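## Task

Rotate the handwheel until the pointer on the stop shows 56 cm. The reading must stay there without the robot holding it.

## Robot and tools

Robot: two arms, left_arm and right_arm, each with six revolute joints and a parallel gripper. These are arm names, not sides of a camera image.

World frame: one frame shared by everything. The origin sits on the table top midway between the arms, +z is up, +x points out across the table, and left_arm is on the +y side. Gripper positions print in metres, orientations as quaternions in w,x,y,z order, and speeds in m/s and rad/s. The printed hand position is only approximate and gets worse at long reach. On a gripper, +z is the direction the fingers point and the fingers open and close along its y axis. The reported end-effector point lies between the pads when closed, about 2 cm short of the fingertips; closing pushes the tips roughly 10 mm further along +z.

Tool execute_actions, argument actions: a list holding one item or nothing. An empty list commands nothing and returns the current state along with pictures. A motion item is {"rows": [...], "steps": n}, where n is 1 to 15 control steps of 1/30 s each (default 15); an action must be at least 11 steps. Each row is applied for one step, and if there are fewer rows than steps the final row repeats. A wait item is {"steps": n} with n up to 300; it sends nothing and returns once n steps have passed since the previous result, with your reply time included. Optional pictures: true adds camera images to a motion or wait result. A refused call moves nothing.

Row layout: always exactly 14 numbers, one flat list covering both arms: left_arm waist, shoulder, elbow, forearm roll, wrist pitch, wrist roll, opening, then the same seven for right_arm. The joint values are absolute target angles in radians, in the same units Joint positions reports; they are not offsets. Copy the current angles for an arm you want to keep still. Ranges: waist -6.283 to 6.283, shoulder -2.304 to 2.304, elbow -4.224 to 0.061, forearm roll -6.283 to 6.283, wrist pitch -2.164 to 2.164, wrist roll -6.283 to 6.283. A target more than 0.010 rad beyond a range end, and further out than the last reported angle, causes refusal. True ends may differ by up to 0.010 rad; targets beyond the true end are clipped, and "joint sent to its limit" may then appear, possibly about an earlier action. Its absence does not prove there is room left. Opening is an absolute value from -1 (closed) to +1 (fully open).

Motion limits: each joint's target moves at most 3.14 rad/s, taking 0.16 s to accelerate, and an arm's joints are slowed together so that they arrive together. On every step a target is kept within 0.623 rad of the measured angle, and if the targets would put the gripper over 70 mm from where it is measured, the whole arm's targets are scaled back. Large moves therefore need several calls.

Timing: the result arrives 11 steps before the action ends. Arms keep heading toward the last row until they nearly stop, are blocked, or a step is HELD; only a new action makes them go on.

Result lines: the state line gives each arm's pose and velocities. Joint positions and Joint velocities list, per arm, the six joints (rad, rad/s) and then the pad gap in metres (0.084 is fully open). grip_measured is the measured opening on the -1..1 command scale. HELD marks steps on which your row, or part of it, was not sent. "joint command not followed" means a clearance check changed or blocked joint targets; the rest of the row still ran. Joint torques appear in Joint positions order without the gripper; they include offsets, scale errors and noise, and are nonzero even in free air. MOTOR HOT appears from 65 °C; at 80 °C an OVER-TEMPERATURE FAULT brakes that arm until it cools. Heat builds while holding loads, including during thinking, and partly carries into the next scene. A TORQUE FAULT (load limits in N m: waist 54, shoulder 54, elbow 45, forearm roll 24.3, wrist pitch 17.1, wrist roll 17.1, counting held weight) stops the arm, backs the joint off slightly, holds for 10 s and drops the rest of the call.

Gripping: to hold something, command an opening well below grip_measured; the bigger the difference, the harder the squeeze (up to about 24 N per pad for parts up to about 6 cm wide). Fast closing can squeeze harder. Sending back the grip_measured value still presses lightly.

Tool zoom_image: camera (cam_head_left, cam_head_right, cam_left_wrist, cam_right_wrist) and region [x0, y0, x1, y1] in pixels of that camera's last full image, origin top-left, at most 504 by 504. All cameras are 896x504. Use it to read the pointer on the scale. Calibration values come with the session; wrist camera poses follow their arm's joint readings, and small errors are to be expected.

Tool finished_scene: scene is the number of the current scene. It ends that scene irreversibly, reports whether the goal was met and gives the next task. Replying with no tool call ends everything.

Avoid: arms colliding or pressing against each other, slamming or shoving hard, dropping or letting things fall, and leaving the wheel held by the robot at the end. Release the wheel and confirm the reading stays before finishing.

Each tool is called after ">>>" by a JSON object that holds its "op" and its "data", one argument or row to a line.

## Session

>>> {"op": "execute_actions", "data": {
  "actions": []
}}

Scene clock: 0.00 s of 12600.00 s.
left_arm: end_effector_position=(+0.4378, -0.0331, +0.2040) grip_measured=+1.00 end_effector_quat_wxyz=(+0.193, +0.915, +0.354, +0.004) end_effector_velocity=(-0.000, +0.000, -0.001) end_effector_angular_velocity=(+0.001, +0.001, +0.001) | right_arm: end_effector_position=(+0.3695, -0.2581, +0.3777) grip_measured=+1.00 end_effector_quat_wxyz=(-0.384, +0.603, -0.589, -0.377) end_effector_velocity=(-0.000, -0.000, -0.000) end_effector_angular_velocity=(-0.001, +0.001, +0.000)
Joint positions: left_arm=[-0.76  -0.4   -0.927 -0.775 -0.245 -0.723  0.084] | right_arm=[-0.282 -0.084 -0.671  1.172 -1.31   0.577  0.084]
Joint velocities: left_arm=[ 0.001 -0.001  0.001  0.    -0.    -0.001 -0.   ] | right_arm=[-0.    -0.     0.    -0.001  0.001 -0.     0.   ]
Joint torques (N m, as the arm reports them, + toward a larger angle): no reading
camera_calibration (this result's frames):
cam_left_wrist: T_world_to_cam=[[0.639386, -0.681298, 0.356395, -0.346404], [-0.756167, -0.64114, 0.130964, 0.344573], [0.139274, -0.353231, -0.925111, 0.247447], [0, 0, 0, 1]] pos_world=[0.447578, 0.0723207, 0.307246]
cam_right_wrist: T_world_to_cam=[[-0.99933, -0.00882829, -0.0355191, 0.415834], [-0.0357497, 0.443402, 0.89561, -0.139801], [0.00784255, 0.896279, -0.44342, 0.524508], [0, 0, 0, 1]] pos_world=[0.406444, -0.404446, 0.372555]

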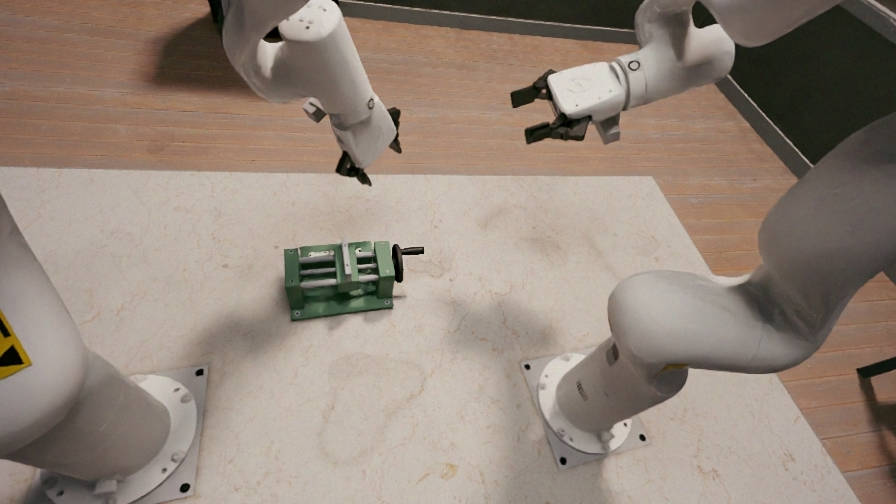

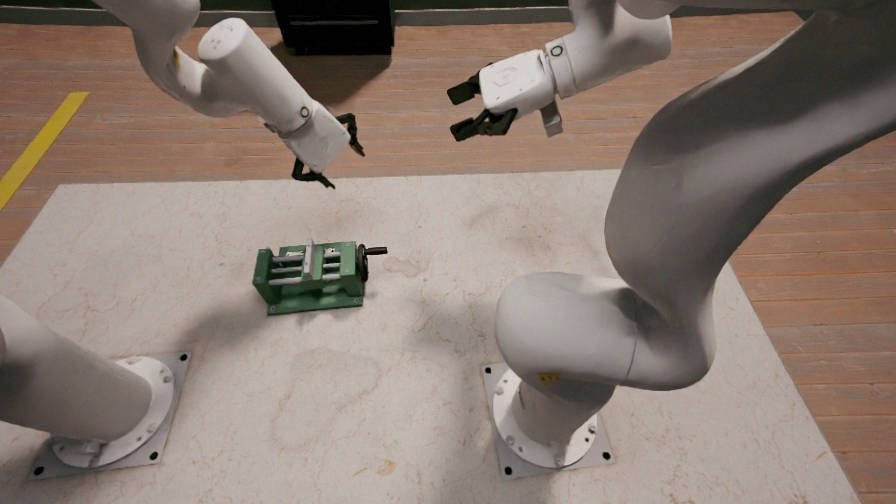

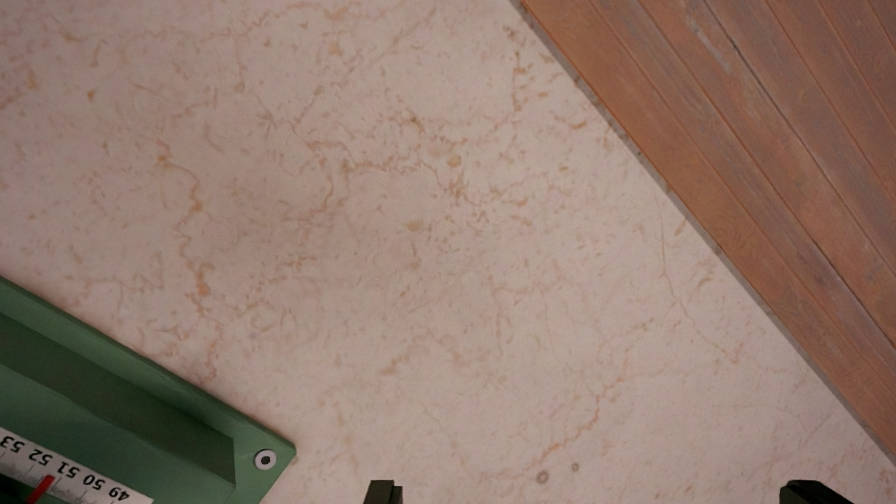

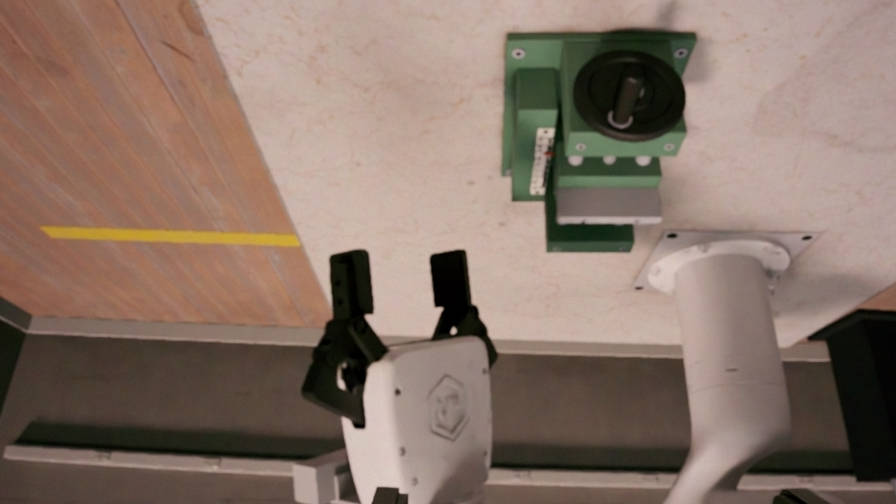

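>>> {"op": "zoom_image", "data": {
  "camera": "cam_left_wrist",
  "region": [0, 380, 200, 504]
}}

>>> {"op": "zoom_image", "data": {
  "camera": "cam_right_wrist",
  "region": [480, 10, 730, 260]
}}

>>> {"op": "zoom_image", "data": {
  "camera": "cam_head_left",
  "region": [270, 220, 440, 330]
}}

>>> {"op": "zoom_image", "data": {
  "camera": "cam_head_right",
  "region": [240, 220, 410, 330]
}}

Region (0, 380, 200, 504) of cam_left_wrist's 896x504 image, scaled by 2.520, with more detail than that image has; it fills the top 312 rows of this view, and the rest is white.

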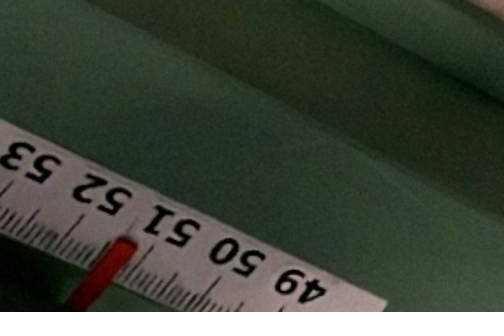

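Region (480, 10, 730, 260) of cam_right_wrist's 896x504 image, scaled by 2.016, with more detail than that image has.

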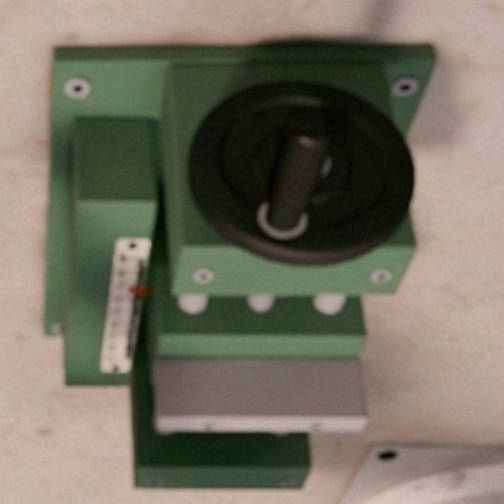

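Region (270, 220, 440, 330) of cam_head_left's 896x504 image, scaled by 2.965, with more detail than that image has; it fills the top 326 rows of this view, and the rest is white.

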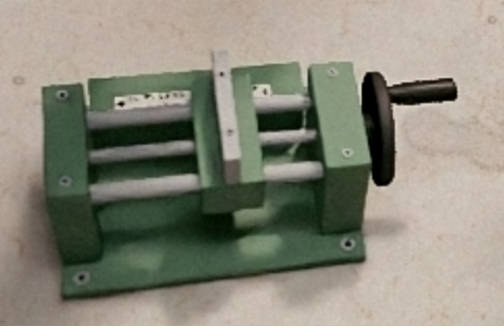

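Region (240, 220, 410, 330) of cam_head_right's 896x504 image, scaled by 2.965, with more detail than that image has; it fills the top 326 rows of this view, and the rest is white.

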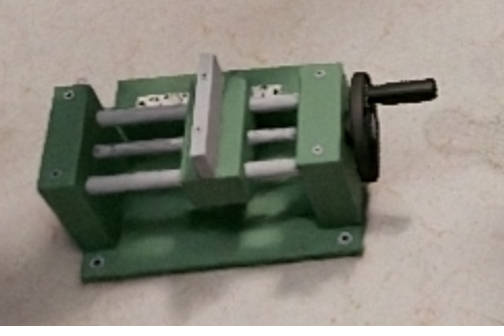

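>>> {"op": "zoom_image", "data": {
  "camera": "cam_right_wrist",
  "region": [560, 30, 700, 170]
}}

Region (560, 30, 700, 170) of cam_right_wrist's 896x504 image, scaled by 3.600, with more detail than that image has.

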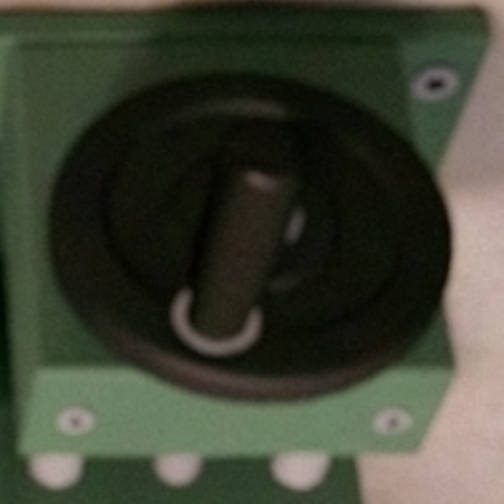

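>>> {"op": "execute_actions", "data": {
  "actions": [
    {"rows": [[-0.76,-0.3998,-0.9269,-0.7741,-0.2455,-0.7193,1,-0.2815,-0.0843,-0.6708,1.1687,-1.3075,0.5766,0.9],[-0.76,-0.3992,-0.9267,-0.7704,-0.2473,-0.705,1,-0.2795,-0.0854,-0.6698,1.1558,-1.2977,0.5749,0.8],[-0.7601,-0.3977,-0.9263,-0.7627,-0.2511,-0.6746,1,-0.2752,-0.0878,-0.6679,1.1282,-1.2769,0.5713,0.7],[-0.7601,-0.3954,-0.9256,-0.7502,-0.2572,-0.6256,1,-0.2683,-0.0915,-0.6647,1.0839,-1.2433,0.5656,0.6],[-0.7602,-0.3922,-0.9247,-0.7329,-0.2658,-0.5578,1,-0.2588,-0.0968,-0.6604,1.0225,-1.1968,0.5576,0.5],[-0.7603,-0.3882,-0.9235,-0.7115,-0.2764,-0.4738,1,-0.2471,-0.1033,-0.6549,0.9465,-1.1392,0.5478,0.4],[-0.7604,-0.3838,-0.9221,-0.6875,-0.2882,-0.3795,1,-0.2338,-0.1106,-0.6489,0.8611,-1.0746,0.5367,0.3],[-0.7605,-0.3791,-0.9208,-0.6625,-0.3006,-0.2812,1,-0.22,-0.1183,-0.6425,0.7722,-1.0073,0.5252,0.2],[-0.7606,-0.3745,-0.9194,-0.6375,-0.3129,-0.1832,1,-0.2063,-0.1258,-0.6362,0.6835,-0.9401,0.5137,0.1],[-0.7607,-0.3698,-0.918,-0.6125,-0.3253,-0.0849,1,-0.1925,-0.1335,-0.6299,0.5946,-0.8728,0.5022,0.1],[-0.7608,-0.3652,-0.9166,-0.5875,-0.3376,0.0131,1,-0.1788,-0.1411,-0.6236,0.5059,-0.8057,0.4907,0.1],[-0.7609,-0.3606,-0.9152,-0.5625,-0.35,0.1114,1,-0.165,-0.1487,-0.6173,0.417,-0.7383,0.4792,0.1],[-0.761,-0.3559,-0.9138,-0.5375,-0.3623,0.2096,1,-0.1512,-0.1563,-0.6109,0.328,-0.671,0.4676,0.1]], "steps": 13}
  ]
}}

>>> {"op": "execute_actions", "data": {
  "actions": [
    {"rows": [[-0.7611,-0.3513,-0.9124,-0.5125,-0.3747,0.3076,1,-0.1375,-0.1639,-0.6046,0.2394,-0.6038,0.4562,0.1],[-0.7612,-0.3467,-0.911,-0.4875,-0.387,0.4059,1,-0.1237,-0.1715,-0.5983,0.1504,-0.5365,0.4446,0.1],[-0.7613,-0.342,-0.9097,-0.4625,-0.3993,0.5039,1,-0.11,-0.1791,-0.592,0.0617,-0.4694,0.4331,0.1],[-0.7614,-0.3374,-0.9083,-0.4375,-0.4117,0.6022,1,-0.0962,-0.1867,-0.5856,-0.0272,-0.402,0.4216,0.1],[-0.7615,-0.3327,-0.9069,-0.4125,-0.424,0.7002,1,-0.0824,-0.1943,-0.5793,-0.1159,-0.3349,0.4101,0.1],[-0.7617,-0.3281,-0.9055,-0.3875,-0.4364,0.7985,1,-0.0687,-0.202,-0.573,-0.2048,-0.2676,0.3986,0.1],[-0.7618,-0.3235,-0.9041,-0.3625,-0.4488,0.8967,1,-0.0549,-0.2096,-0.5667,-0.2937,-0.2002,0.3871,0.1],[-0.7619,-0.3188,-0.9027,-0.3375,-0.4611,0.9947,1,-0.0411,-0.2172,-0.5604,-0.3824,-0.1331,0.3756,0.1],[-0.762,-0.3142,-0.9013,-0.3125,-0.4735,1.093,1,-0.0273,-0.2248,-0.554,-0.4713,-0.0657,0.3641,0.1],[-0.7621,-0.3095,-0.9,-0.2875,-0.4858,1.191,1,-0.0136,-0.2324,-0.5477,-0.56,0.0014,0.3526,0.1],[-0.7622,-0.3049,-0.8986,-0.2625,-0.4981,1.2893,1,0.0002,-0.24,-0.5414,-0.649,0.0687,0.341,0.1],[-0.7623,-0.3003,-0.8972,-0.2375,-0.5105,1.3873,1,0.0139,-0.2476,-0.5351,-0.7376,0.1359,0.3296,0.1],[-0.7624,-0.2956,-0.8958,-0.2125,-0.5228,1.4855,1,0.0277,-0.2552,-0.5287,-0.8266,0.2032,0.318,0.1]], "steps": 13}
  ]
}}

>>> {"op": "execute_actions", "data": {
  "actions": [
    {"rows": [[-0.7625,-0.291,-0.8944,-0.1875,-0.5352,1.5838,1,0.0415,-0.2628,-0.5224,-0.9155,0.2706,0.3065,0.1],[-0.7626,-0.2864,-0.893,-0.1625,-0.5475,1.6818,1,0.0552,-0.2704,-0.5161,-1.0042,0.3377,0.295,0.1],[-0.7627,-0.2817,-0.8916,-0.1375,-0.5599,1.7801,1,0.069,-0.2781,-0.5098,-1.0931,0.405,0.2835,0.1],[-0.7628,-0.2771,-0.8902,-0.1125,-0.5722,1.8781,1,0.0827,-0.2856,-0.5035,-1.1818,0.4722,0.272,0.1],[-0.7629,-0.2724,-0.8889,-0.0875,-0.5846,1.9764,1,0.0965,-0.2933,-0.4971,-1.2707,0.5395,0.2605,0.1],[-0.763,-0.268,-0.8875,-0.0635,-0.5964,2.0707,1,0.1098,-0.3006,-0.4911,-1.3561,0.6041,0.2494,0.1],[-0.7631,-0.264,-0.8863,-0.0421,-0.607,2.1547,1,0.1215,-0.3071,-0.4856,-1.4321,0.6617,0.2396,0.1],[-0.7632,-0.2608,-0.8854,-0.0248,-0.6156,2.2225,1,0.131,-0.3124,-0.4813,-1.4935,0.7082,0.2316,0.1],[-0.7632,-0.2585,-0.8847,-0.0123,-0.6217,2.2715,1,0.1379,-0.3161,-0.4781,-1.5378,0.7418,0.2259,0.1],[-0.7633,-0.257,-0.8843,-0.0046,-0.6255,2.3019,1,0.1422,-0.3185,-0.4762,-1.5654,0.7626,0.2223,0.1],[-0.7633,-0.2564,-0.8841,-0.0009,-0.6273,2.3162,1,0.1442,-0.3196,-0.4752,-1.5783,0.7724,0.2206,0.1],[-0.7633,-0.2562,-0.884,0,-0.6278,2.3199,1,0.1447,-0.3199,-0.475,-1.5816,0.7749,0.2202,0.1]], "steps": 12}
  ]
}}

>>> {"op": "execute_actions", "data": {
  "actions": [
    {"steps": 40}
  ],
  "pictures": true
}}

Scene clock: 24.53 s of 12600.00 s.
left_arm: end_effector_position=(+0.4378, -0.0331, +0.2040) grip_measured=+1.00 end_effector_quat_wxyz=(+0.193, +0.915, +0.354, +0.004) end_effector_velocity=(-0.001, +0.001, +0.001) end_effector_angular_velocity=(+0.009, -0.017, -0.047) | right_arm: end_effector_position=(+0.3695, -0.2582, +0.3775) grip_measured=+0.90 end_effector_quat_wxyz=(-0.383, +0.604, -0.589, -0.376) end_effector_velocity=(-0.005, -0.003, -0.012) end_effector_angular_velocity=(-0.048, -0.003, +0.024)
Joint positions: left_arm=[-0.76  -0.4   -0.927 -0.775 -0.245 -0.722  0.084] | right_arm=[-0.282 -0.084 -0.671  1.172 -1.31   0.577  0.08 ]
Joint velocities: left_arm=[ 0.     0.003  0.002  0.01  -0.001  0.042 -0.   ] | right_arm=[ 0.006 -0.     0.003 -0.04   0.032 -0.003 -0.103]
Joint torques (N m, as the arm reports them, + toward a larger angle): left_arm=[  2.28  27.82 -12.98   1.83   0.78   0.47] | right_arm=[  6.61  18.32 -20.    -1.79  -1.42   0.44]
Steps of this call (steps 1 to 734: nothing new was sent; steps 735 to 736: the first 2 steps of this action). Readings (joint positions):
735: left_arm=[-0.760 -0.400 -0.927 -0.775 -0.245 -0.723] | right_arm=[-0.282 -0.084 -0.671 1.172 -1.310 0.577]
736: the state above

Scene clock: 24.97 s of 12600.00 s.
left_arm: end_effector_position=(+0.4192, -0.0219, +0.2113) grip_measured=+1.00 end_effector_quat_wxyz=(+0.159, +0.986, -0.035, +0.048) end_effector_velocity=(-0.072, +0.059, +0.028) end_effector_angular_velocity=(+0.485, -0.818, -3.172) | right_arm: end_effector_position=(+0.3195, -0.3190, +0.2514) grip_measured=+0.09 end_effector_quat_wxyz=(-0.177, +0.800, -0.521, -0.241) end_effector_velocity=(-0.079, -0.298, -0.349) end_effector_angular_velocity=(-1.632, -0.705, +1.599)
Joint positions: left_arm=[-0.761 -0.37  -0.918 -0.612 -0.326 -0.082  0.084] | right_arm=[-0.206 -0.126 -0.636  0.682 -0.939  0.514  0.048]
Joint velocities: left_arm=[-0.003  0.125  0.038  0.675 -0.332  2.639 -0.   ] | right_arm=[ 0.275 -0.152  0.126 -1.776  1.342 -0.228 -0.   ]
Joint torques (N m, as the arm reports them, + toward a larger angle): left_arm=[  2.37  23.71 -14.43   2.26   0.83   0.9 ] | right_arm=[  8.4   16.91 -20.05  -3.36  -0.48   0.53]
Steps of this call (steps 1 to 11: the last 11 steps of your previous action; steps 12 to 13: the first 2 steps of this action). Readings (joint positions):
12: left_arm=[-0.761 -0.374 -0.919 -0.634 -0.315 -0.170] | right_arm=[-0.215 -0.121 -0.640 0.740 -0.983 0.521]
13: the state above

Scene clock: 25.37 s of 12600.00 s.
left_arm: end_effector_position=(+0.3935, +0.0127, +0.2231) grip_measured=+1.00 end_effector_quat_wxyz=(+0.070, +0.731, -0.676, +0.071) end_effector_velocity=(-0.049, +0.110, +0.032) end_effector_angular_velocity=(+0.429, -0.591, -3.540) | right_arm: end_effector_position=(+0.3995, -0.3961, +0.1561) grip_measured=+0.09 end_effector_quat_wxyz=(+0.011, +0.994, -0.040, +0.098) end_effector_velocity=(+0.339, +0.228, -0.065) end_effector_angular_velocity=(-0.358, -1.594, +3.344)
Joint positions: left_arm=[-0.762 -0.316 -0.902 -0.322 -0.469  1.056  0.084] | right_arm=[-0.046 -0.214 -0.563 -0.256 -0.16   0.38   0.048]
Joint velocities: left_arm=[-0.003  0.138  0.042  0.744 -0.366  2.91  -0.   ] | right_arm=[ 0.43  -0.237  0.195 -2.538  2.087 -0.356  0.   ]
Joint torques (N m, as the arm reports them, + toward a larger angle): left_arm=[  2.95  23.23 -13.44   1.71   0.72   0.8 ] | right_arm=[  4.52  26.8  -16.1   -0.83  -0.11   0.57]
Steps of this call (steps 1 to 11: the last 11 steps of your previous action; step 12: the first step of this action). Readings (joint positions):
12: the state above

Scene clock: 26.70 s of 12600.00 s.
left_arm: end_effector_position=(+0.3824, +0.0678, +0.2401) grip_measured=+1.00 end_effector_quat_wxyz=(-0.000, -0.052, +0.999, -0.000) end_effector_velocity=(-0.000, +0.000, -0.000) end_effector_angular_velocity=(+0.001, +0.001, +0.000) | right_arm: end_effector_position=(+0.2938, -0.1546, +0.1636) grip_measured=+0.09 end_effector_quat_wxyz=(-0.283, +0.622, +0.684, +0.257) end_effector_velocity=(-0.001, -0.000, -0.000) end_effector_angular_velocity=(-0.000, +0.002, +0.002)
Joint positions: left_arm=[-0.763 -0.256 -0.884 -0.    -0.628  2.32   0.084] | right_arm=[ 0.145 -0.32  -0.475 -1.581  0.775  0.22   0.048]
Joint velocities: left_arm=[ 0.    -0.     0.001  0.    -0.    -0.     0.   ] | right_arm=[ 0.    -0.     0.002 -0.001  0.001 -0.001  0.   ]
Joint torques (N m, as the arm reports them, + toward a larger angle): left_arm=[  0.11  21.52 -13.83   2.15   0.79   0.54] | right_arm=[  5.36  20.03 -14.03  -2.26   0.92   0.54]
Kept back: nothing.
Steps of this call (steps 1 to 11: the last 11 steps of your previous action; steps 12 to 40: the robot went on to your last target). Readings (joint positions):
1: left_arm=[-0.762 -0.311 -0.900 -0.297 -0.481 1.154] | right_arm=[-0.032 -0.222 -0.556 -0.339 -0.092 0.369]
2: left_arm=[-0.762 -0.307 -0.899 -0.272 -0.493 1.251] | right_arm=[-0.019 -0.229 -0.550 -0.418 -0.029 0.358]
4: left_arm=[-0.762 -0.297 -0.896 -0.222 -0.518 1.446] | right_arm=[0.004 -0.242 -0.540 -0.563 0.087 0.338]
8: left_arm=[-0.763 -0.279 -0.891 -0.123 -0.567 1.835] | right_arm=[0.045 -0.265 -0.521 -0.808 0.289 0.303]
40: the state above
camera_calibration (this result's frames):
cam_left_wrist: T_world_to_cam=[[-0.094658, 0.99551, -0.000234253, -0.00253802], [0.995492, 0.0946577, 0.00594875, -0.327036], [0.00594421, 0.000329899, -0.999982, 0.369197], [0, 0, 0, 1]] pos_world=[0.323127, 0.0333613, 0.371135]
cam_right_wrist: T_world_to_cam=[[0.993813, 0.111018, 0.0032172, -0.239901], [0.0789058, -0.685371, -0.723906, 0.0601543], [-0.0781618, 0.719681, -0.689891, 0.375696], [0, 0, 0, 1]] pos_world=[0.263036, -0.20252, 0.303507]

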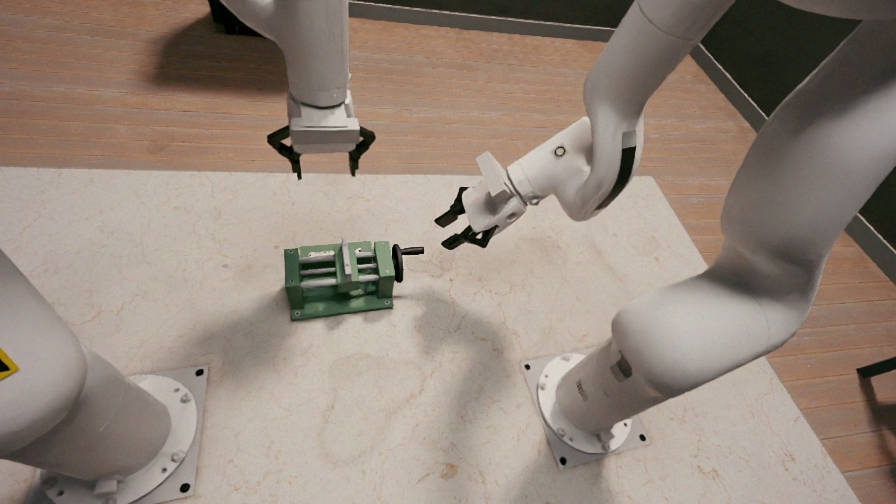

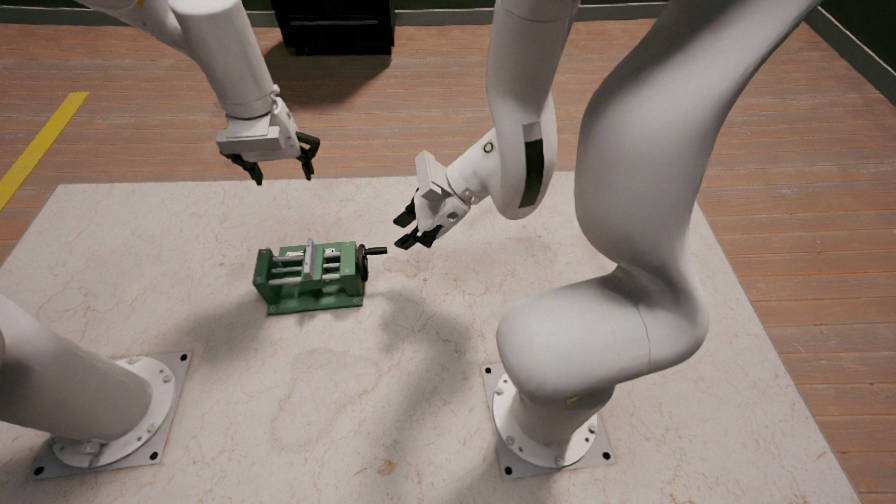

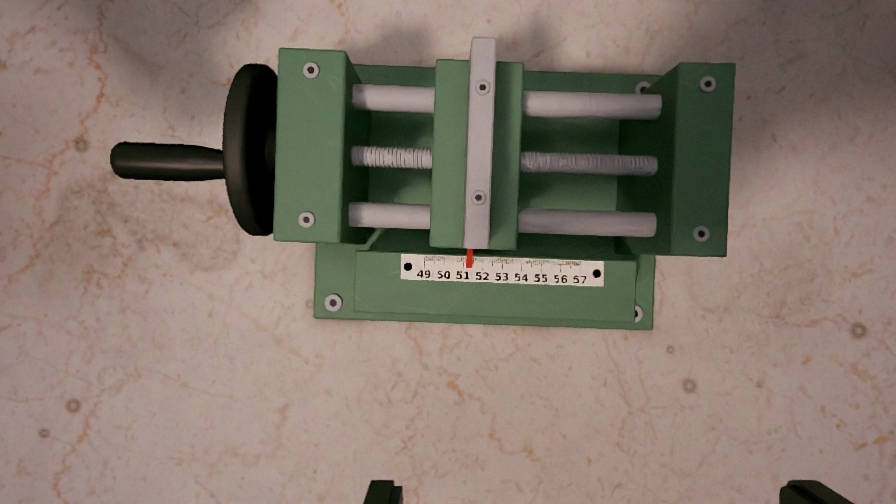

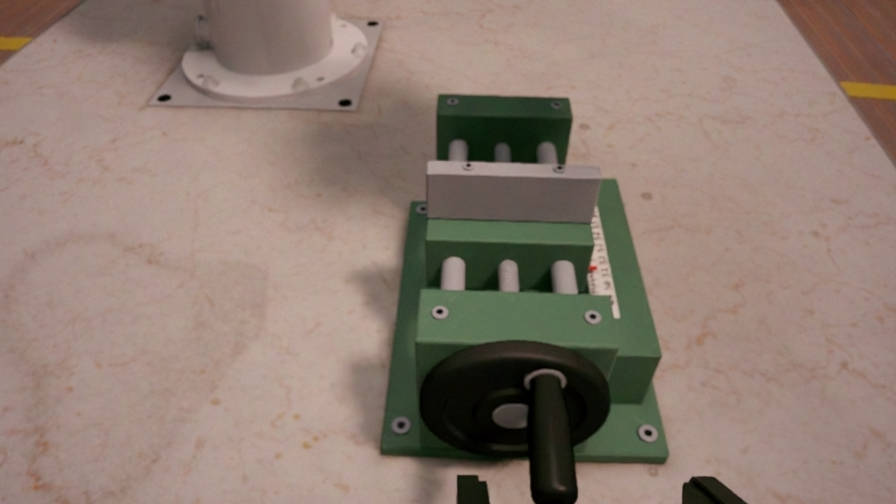

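>>> {"op": "execute_actions", "data": {
  "actions": []
}}

Scene clock: 28.30 s of 12600.00 s.
left_arm: end_effector_position=(+0.3824, +0.0678, +0.2401) grip_measured=+1.00 end_effector_quat_wxyz=(-0.000, -0.052, +0.999, -0.000) end_effector_velocity=(-0.000, +0.000, -0.000) end_effector_angular_velocity=(+0.001, +0.001, -0.000) | right_arm: end_effector_position=(+0.2937, -0.1546, +0.1636) grip_measured=+0.09 end_effector_quat_wxyz=(-0.283, +0.621, +0.684, +0.257) end_effector_velocity=(+0.000, +0.000, +0.001) end_effector_angular_velocity=(+0.001, -0.001, -0.000)
Joint positions: left_arm=[-0.763 -0.256 -0.884  0.    -0.628  2.32   0.084] | right_arm=[ 0.145 -0.32  -0.475 -1.582  0.775  0.22   0.048]
Joint velocities: left_arm=[-0.     0.     0.001  0.    -0.    -0.     0.   ] | right_arm=[-0.     0.001  0.     0.001  0.001 -0.001 -0.   ]
Joint torques (N m, as the arm reports them, + toward a larger angle): left_arm=[  1.47  22.76 -14.2    1.94   0.62   0.47] | right_arm=[  5.09  20.43 -13.65  -2.24   0.9    0.51]
Kept back: nothing.
Steps of this call (steps 1 to 15: the robot went on to your last target; steps 16 to 48: nothing new was sent). Readings (joint positions):
1: left_arm=[-0.763 -0.256 -0.884 -0.000 -0.628 2.320] | right_arm=[0.145 -0.320 -0.475 -1.581 0.775 0.220]
2: left_arm=[-0.763 -0.256 -0.884 -0.000 -0.628 2.320] | right_arm=[0.145 -0.320 -0.475 -1.582 0.775 0.220]
4: left_arm=[-0.763 -0.256 -0.884 -0.000 -0.628 2.320] | right_arm=[0.145 -0.320 -0.475 -1.582 0.775 0.220]
8: left_arm=[-0.763 -0.256 -0.884 -0.000 -0.628 2.320] | right_arm=[0.145 -0.320 -0.475 -1.582 0.775 0.220]
48: the state above
All arms were judged still, so your last target was given up. Only a new action makes them travel on or press farther. Fingers that are still opening or closing keep moving.
camera_calibration (this result's frames):
cam_left_wrist: T_world_to_cam=[[-0.0946403, 0.995512, -0.00023196, -0.00254623], [0.995494, 0.09464, 0.00595227, -0.327037], [0.00594751, 0.00033241, -0.999982, 0.369197], [0, 0, 0, 1]] pos_world=[0.323126, 0.0333628, 0.371136]
cam_right_wrist: T_world_to_cam=[[0.993791, 0.111221, 0.0031735, -0.239801], [0.0790121, -0.685341, -0.723924, 0.0601343], [-0.0783404, 0.719679, -0.689873, 0.37573], [0, 0, 0, 1]] pos_world=[0.262996, -0.202522, 0.303499]

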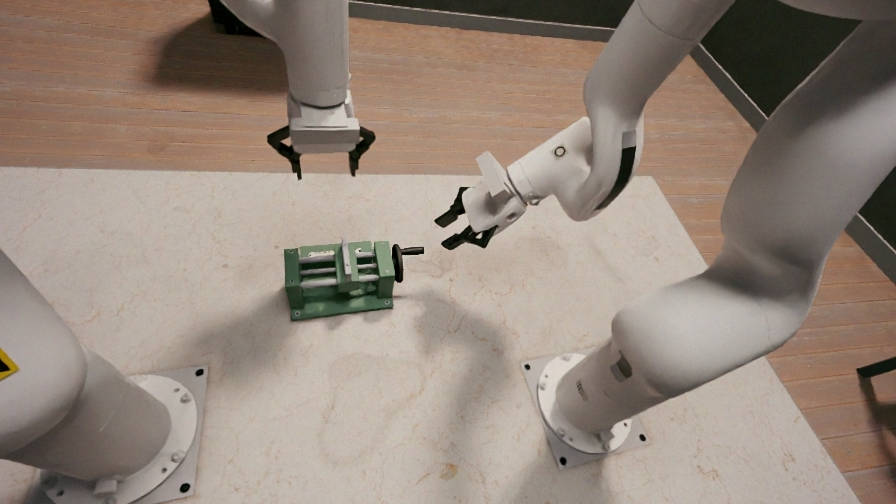

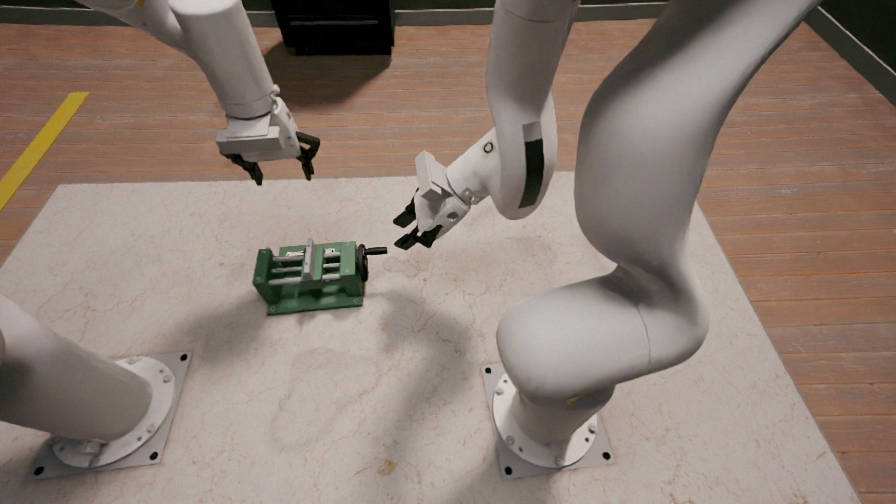

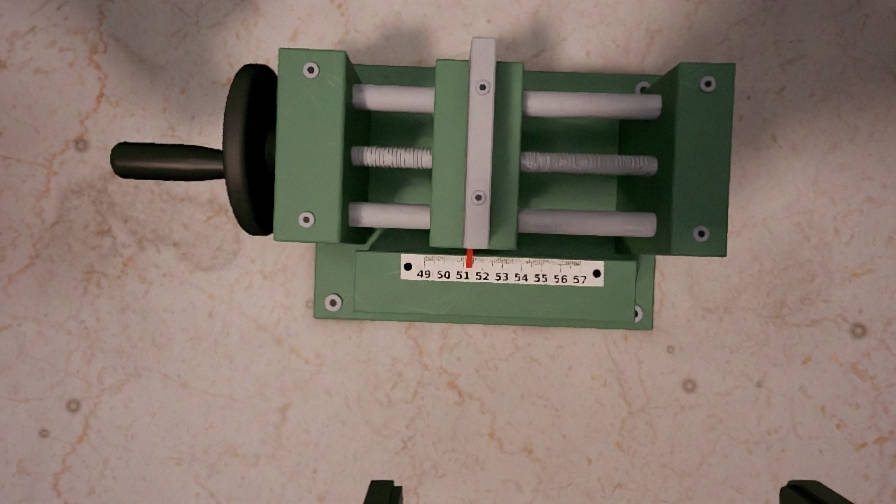

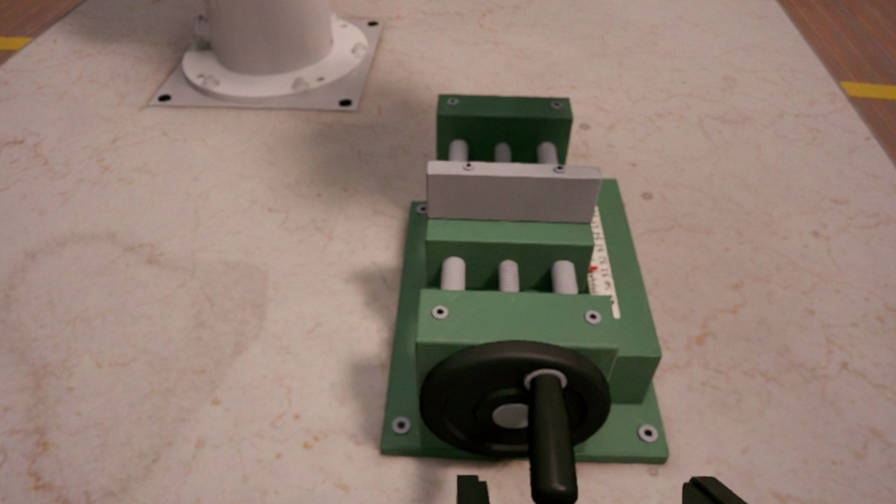

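>>> {"op": "zoom_image", "data": {
  "camera": "cam_left_wrist",
  "region": [90, 40, 390, 260]
}}

>>> {"op": "zoom_image", "data": {
  "camera": "cam_left_wrist",
  "region": [390, 230, 620, 300]
}}

>>> {"op": "zoom_image", "data": {
  "camera": "cam_right_wrist",
  "region": [380, 280, 700, 504]
}}

>>> {"op": "zoom_image", "data": {
  "camera": "cam_left_wrist",
  "region": [260, 30, 760, 340]
}}

Region (90, 40, 390, 260) of cam_left_wrist's 896x504 image, scaled by 1.680, with more detail than that image has; it fills the top 370 rows of this view, and the rest is white.

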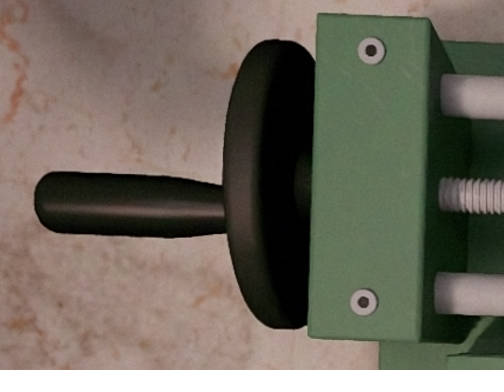

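Region (390, 230, 620, 300) of cam_left_wrist's 896x504 image, scaled by 2.191, with more detail than that image has; it fills the top 153 rows of this view, and the rest is white.

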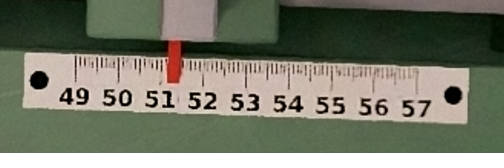

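Region (380, 280, 700, 504) of cam_right_wrist's 896x504 image, scaled by 1.575, with more detail than that image has; it fills the top 353 rows of this view, and the rest is white.

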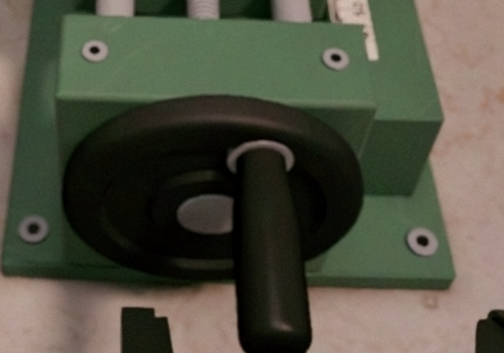

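Region (260, 30, 760, 340) of cam_left_wrist's 896x504 image, scaled by 1.008, with more detail than that image has; it fills the top 312 rows of this view, and the rest is white.

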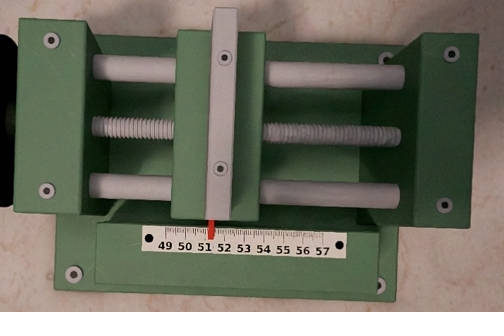

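>>> {"op": "zoom_image", "data": {
  "camera": "cam_right_wrist",
  "region": [410, 330, 620, 504]
}}

>>> {"op": "zoom_image", "data": {
  "camera": "cam_right_wrist",
  "region": [470, 350, 600, 450]
}}

>>> {"op": "zoom_image", "data": {
  "camera": "cam_left_wrist",
  "region": [95, 110, 295, 220]
}}

>>> {"op": "zoom_image", "data": {
  "camera": "cam_head_left",
  "region": [270, 170, 510, 330]
}}

Region (410, 330, 620, 504) of cam_right_wrist's 896x504 image, scaled by 2.400, with more detail than that image has; it fills the top 418 rows of this view, and the rest is white.

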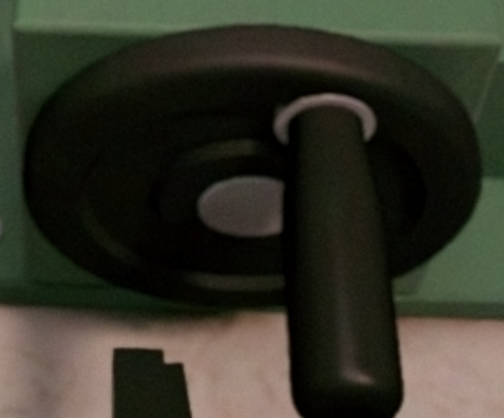

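Region (470, 350, 600, 450) of cam_right_wrist's 896x504 image, scaled by 3.877, with more detail than that image has; it fills the top 388 rows of this view, and the rest is white.

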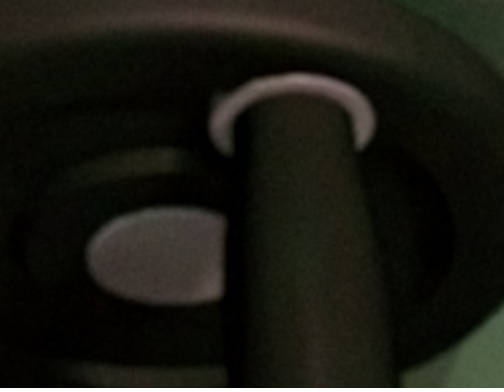

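Region (95, 110, 295, 220) of cam_left_wrist's 896x504 image, scaled by 2.520, with more detail than that image has; it fills the top 277 rows of this view, and the rest is white.

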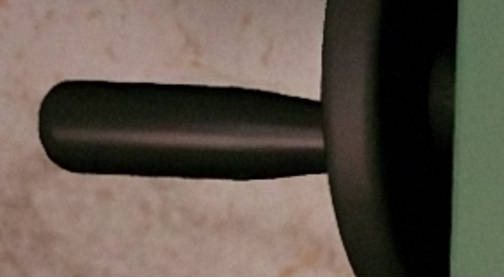

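Region (270, 170, 510, 330) of cam_head_left's 896x504 image, scaled by 2.100, with more detail than that image has.

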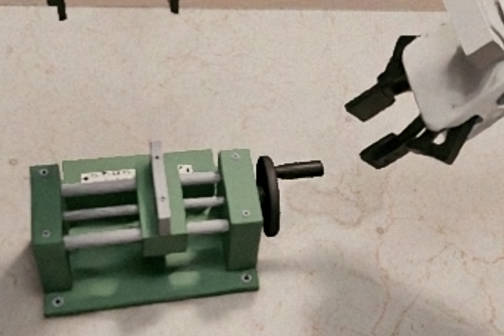

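>>> {"op": "zoom_image", "data": {
  "camera": "cam_head_left",
  "region": [370, 230, 440, 300]
}}

>>> {"op": "zoom_image", "data": {
  "camera": "cam_head_right",
  "region": [330, 230, 400, 300]
}}

Region (370, 230, 440, 300) of cam_head_left's 896x504 image, scaled by 7.200, with more detail than that image has.

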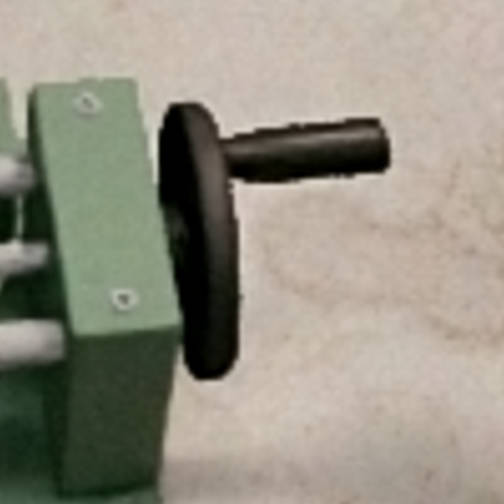

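Region (330, 230, 400, 300) of cam_head_right's 896x504 image, scaled by 7.200, with more detail than that image has.

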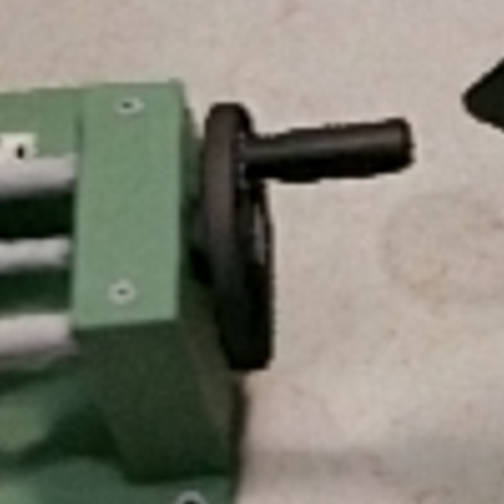

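>>> {"op": "zoom_image", "data": {
  "camera": "cam_left_wrist",
  "region": [340, 70, 440, 240]
}}

>>> {"op": "zoom_image", "data": {
  "camera": "cam_left_wrist",
  "region": [100, 125, 240, 200]
}}

>>> {"op": "zoom_image", "data": {
  "camera": "cam_left_wrist",
  "region": [200, 50, 300, 250]
}}

>>> {"op": "zoom_image", "data": {
  "camera": "cam_left_wrist",
  "region": [580, 70, 680, 250]
}}

Region (340, 70, 440, 240) of cam_left_wrist's 896x504 image, scaled by 2.965, with more detail than that image has; it fills the left 296 columns of this view, and the rest is white.

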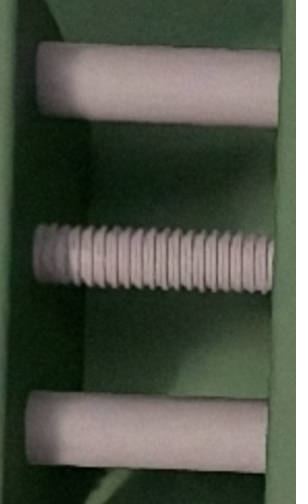

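Region (100, 125, 240, 200) of cam_left_wrist's 896x504 image, scaled by 3.600, with more detail than that image has; it fills the top 270 rows of this view, and the rest is white.

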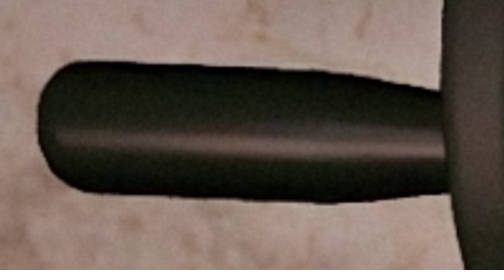

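Region (200, 50, 300, 250) of cam_left_wrist's 896x504 image, scaled by 2.520, with more detail than that image has.

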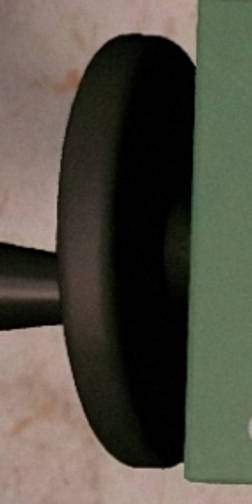

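Region (580, 70, 680, 250) of cam_left_wrist's 896x504 image, scaled by 2.800, with more detail than that image has.

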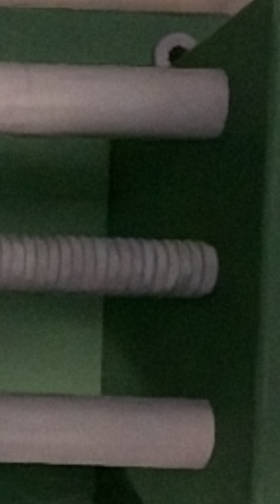

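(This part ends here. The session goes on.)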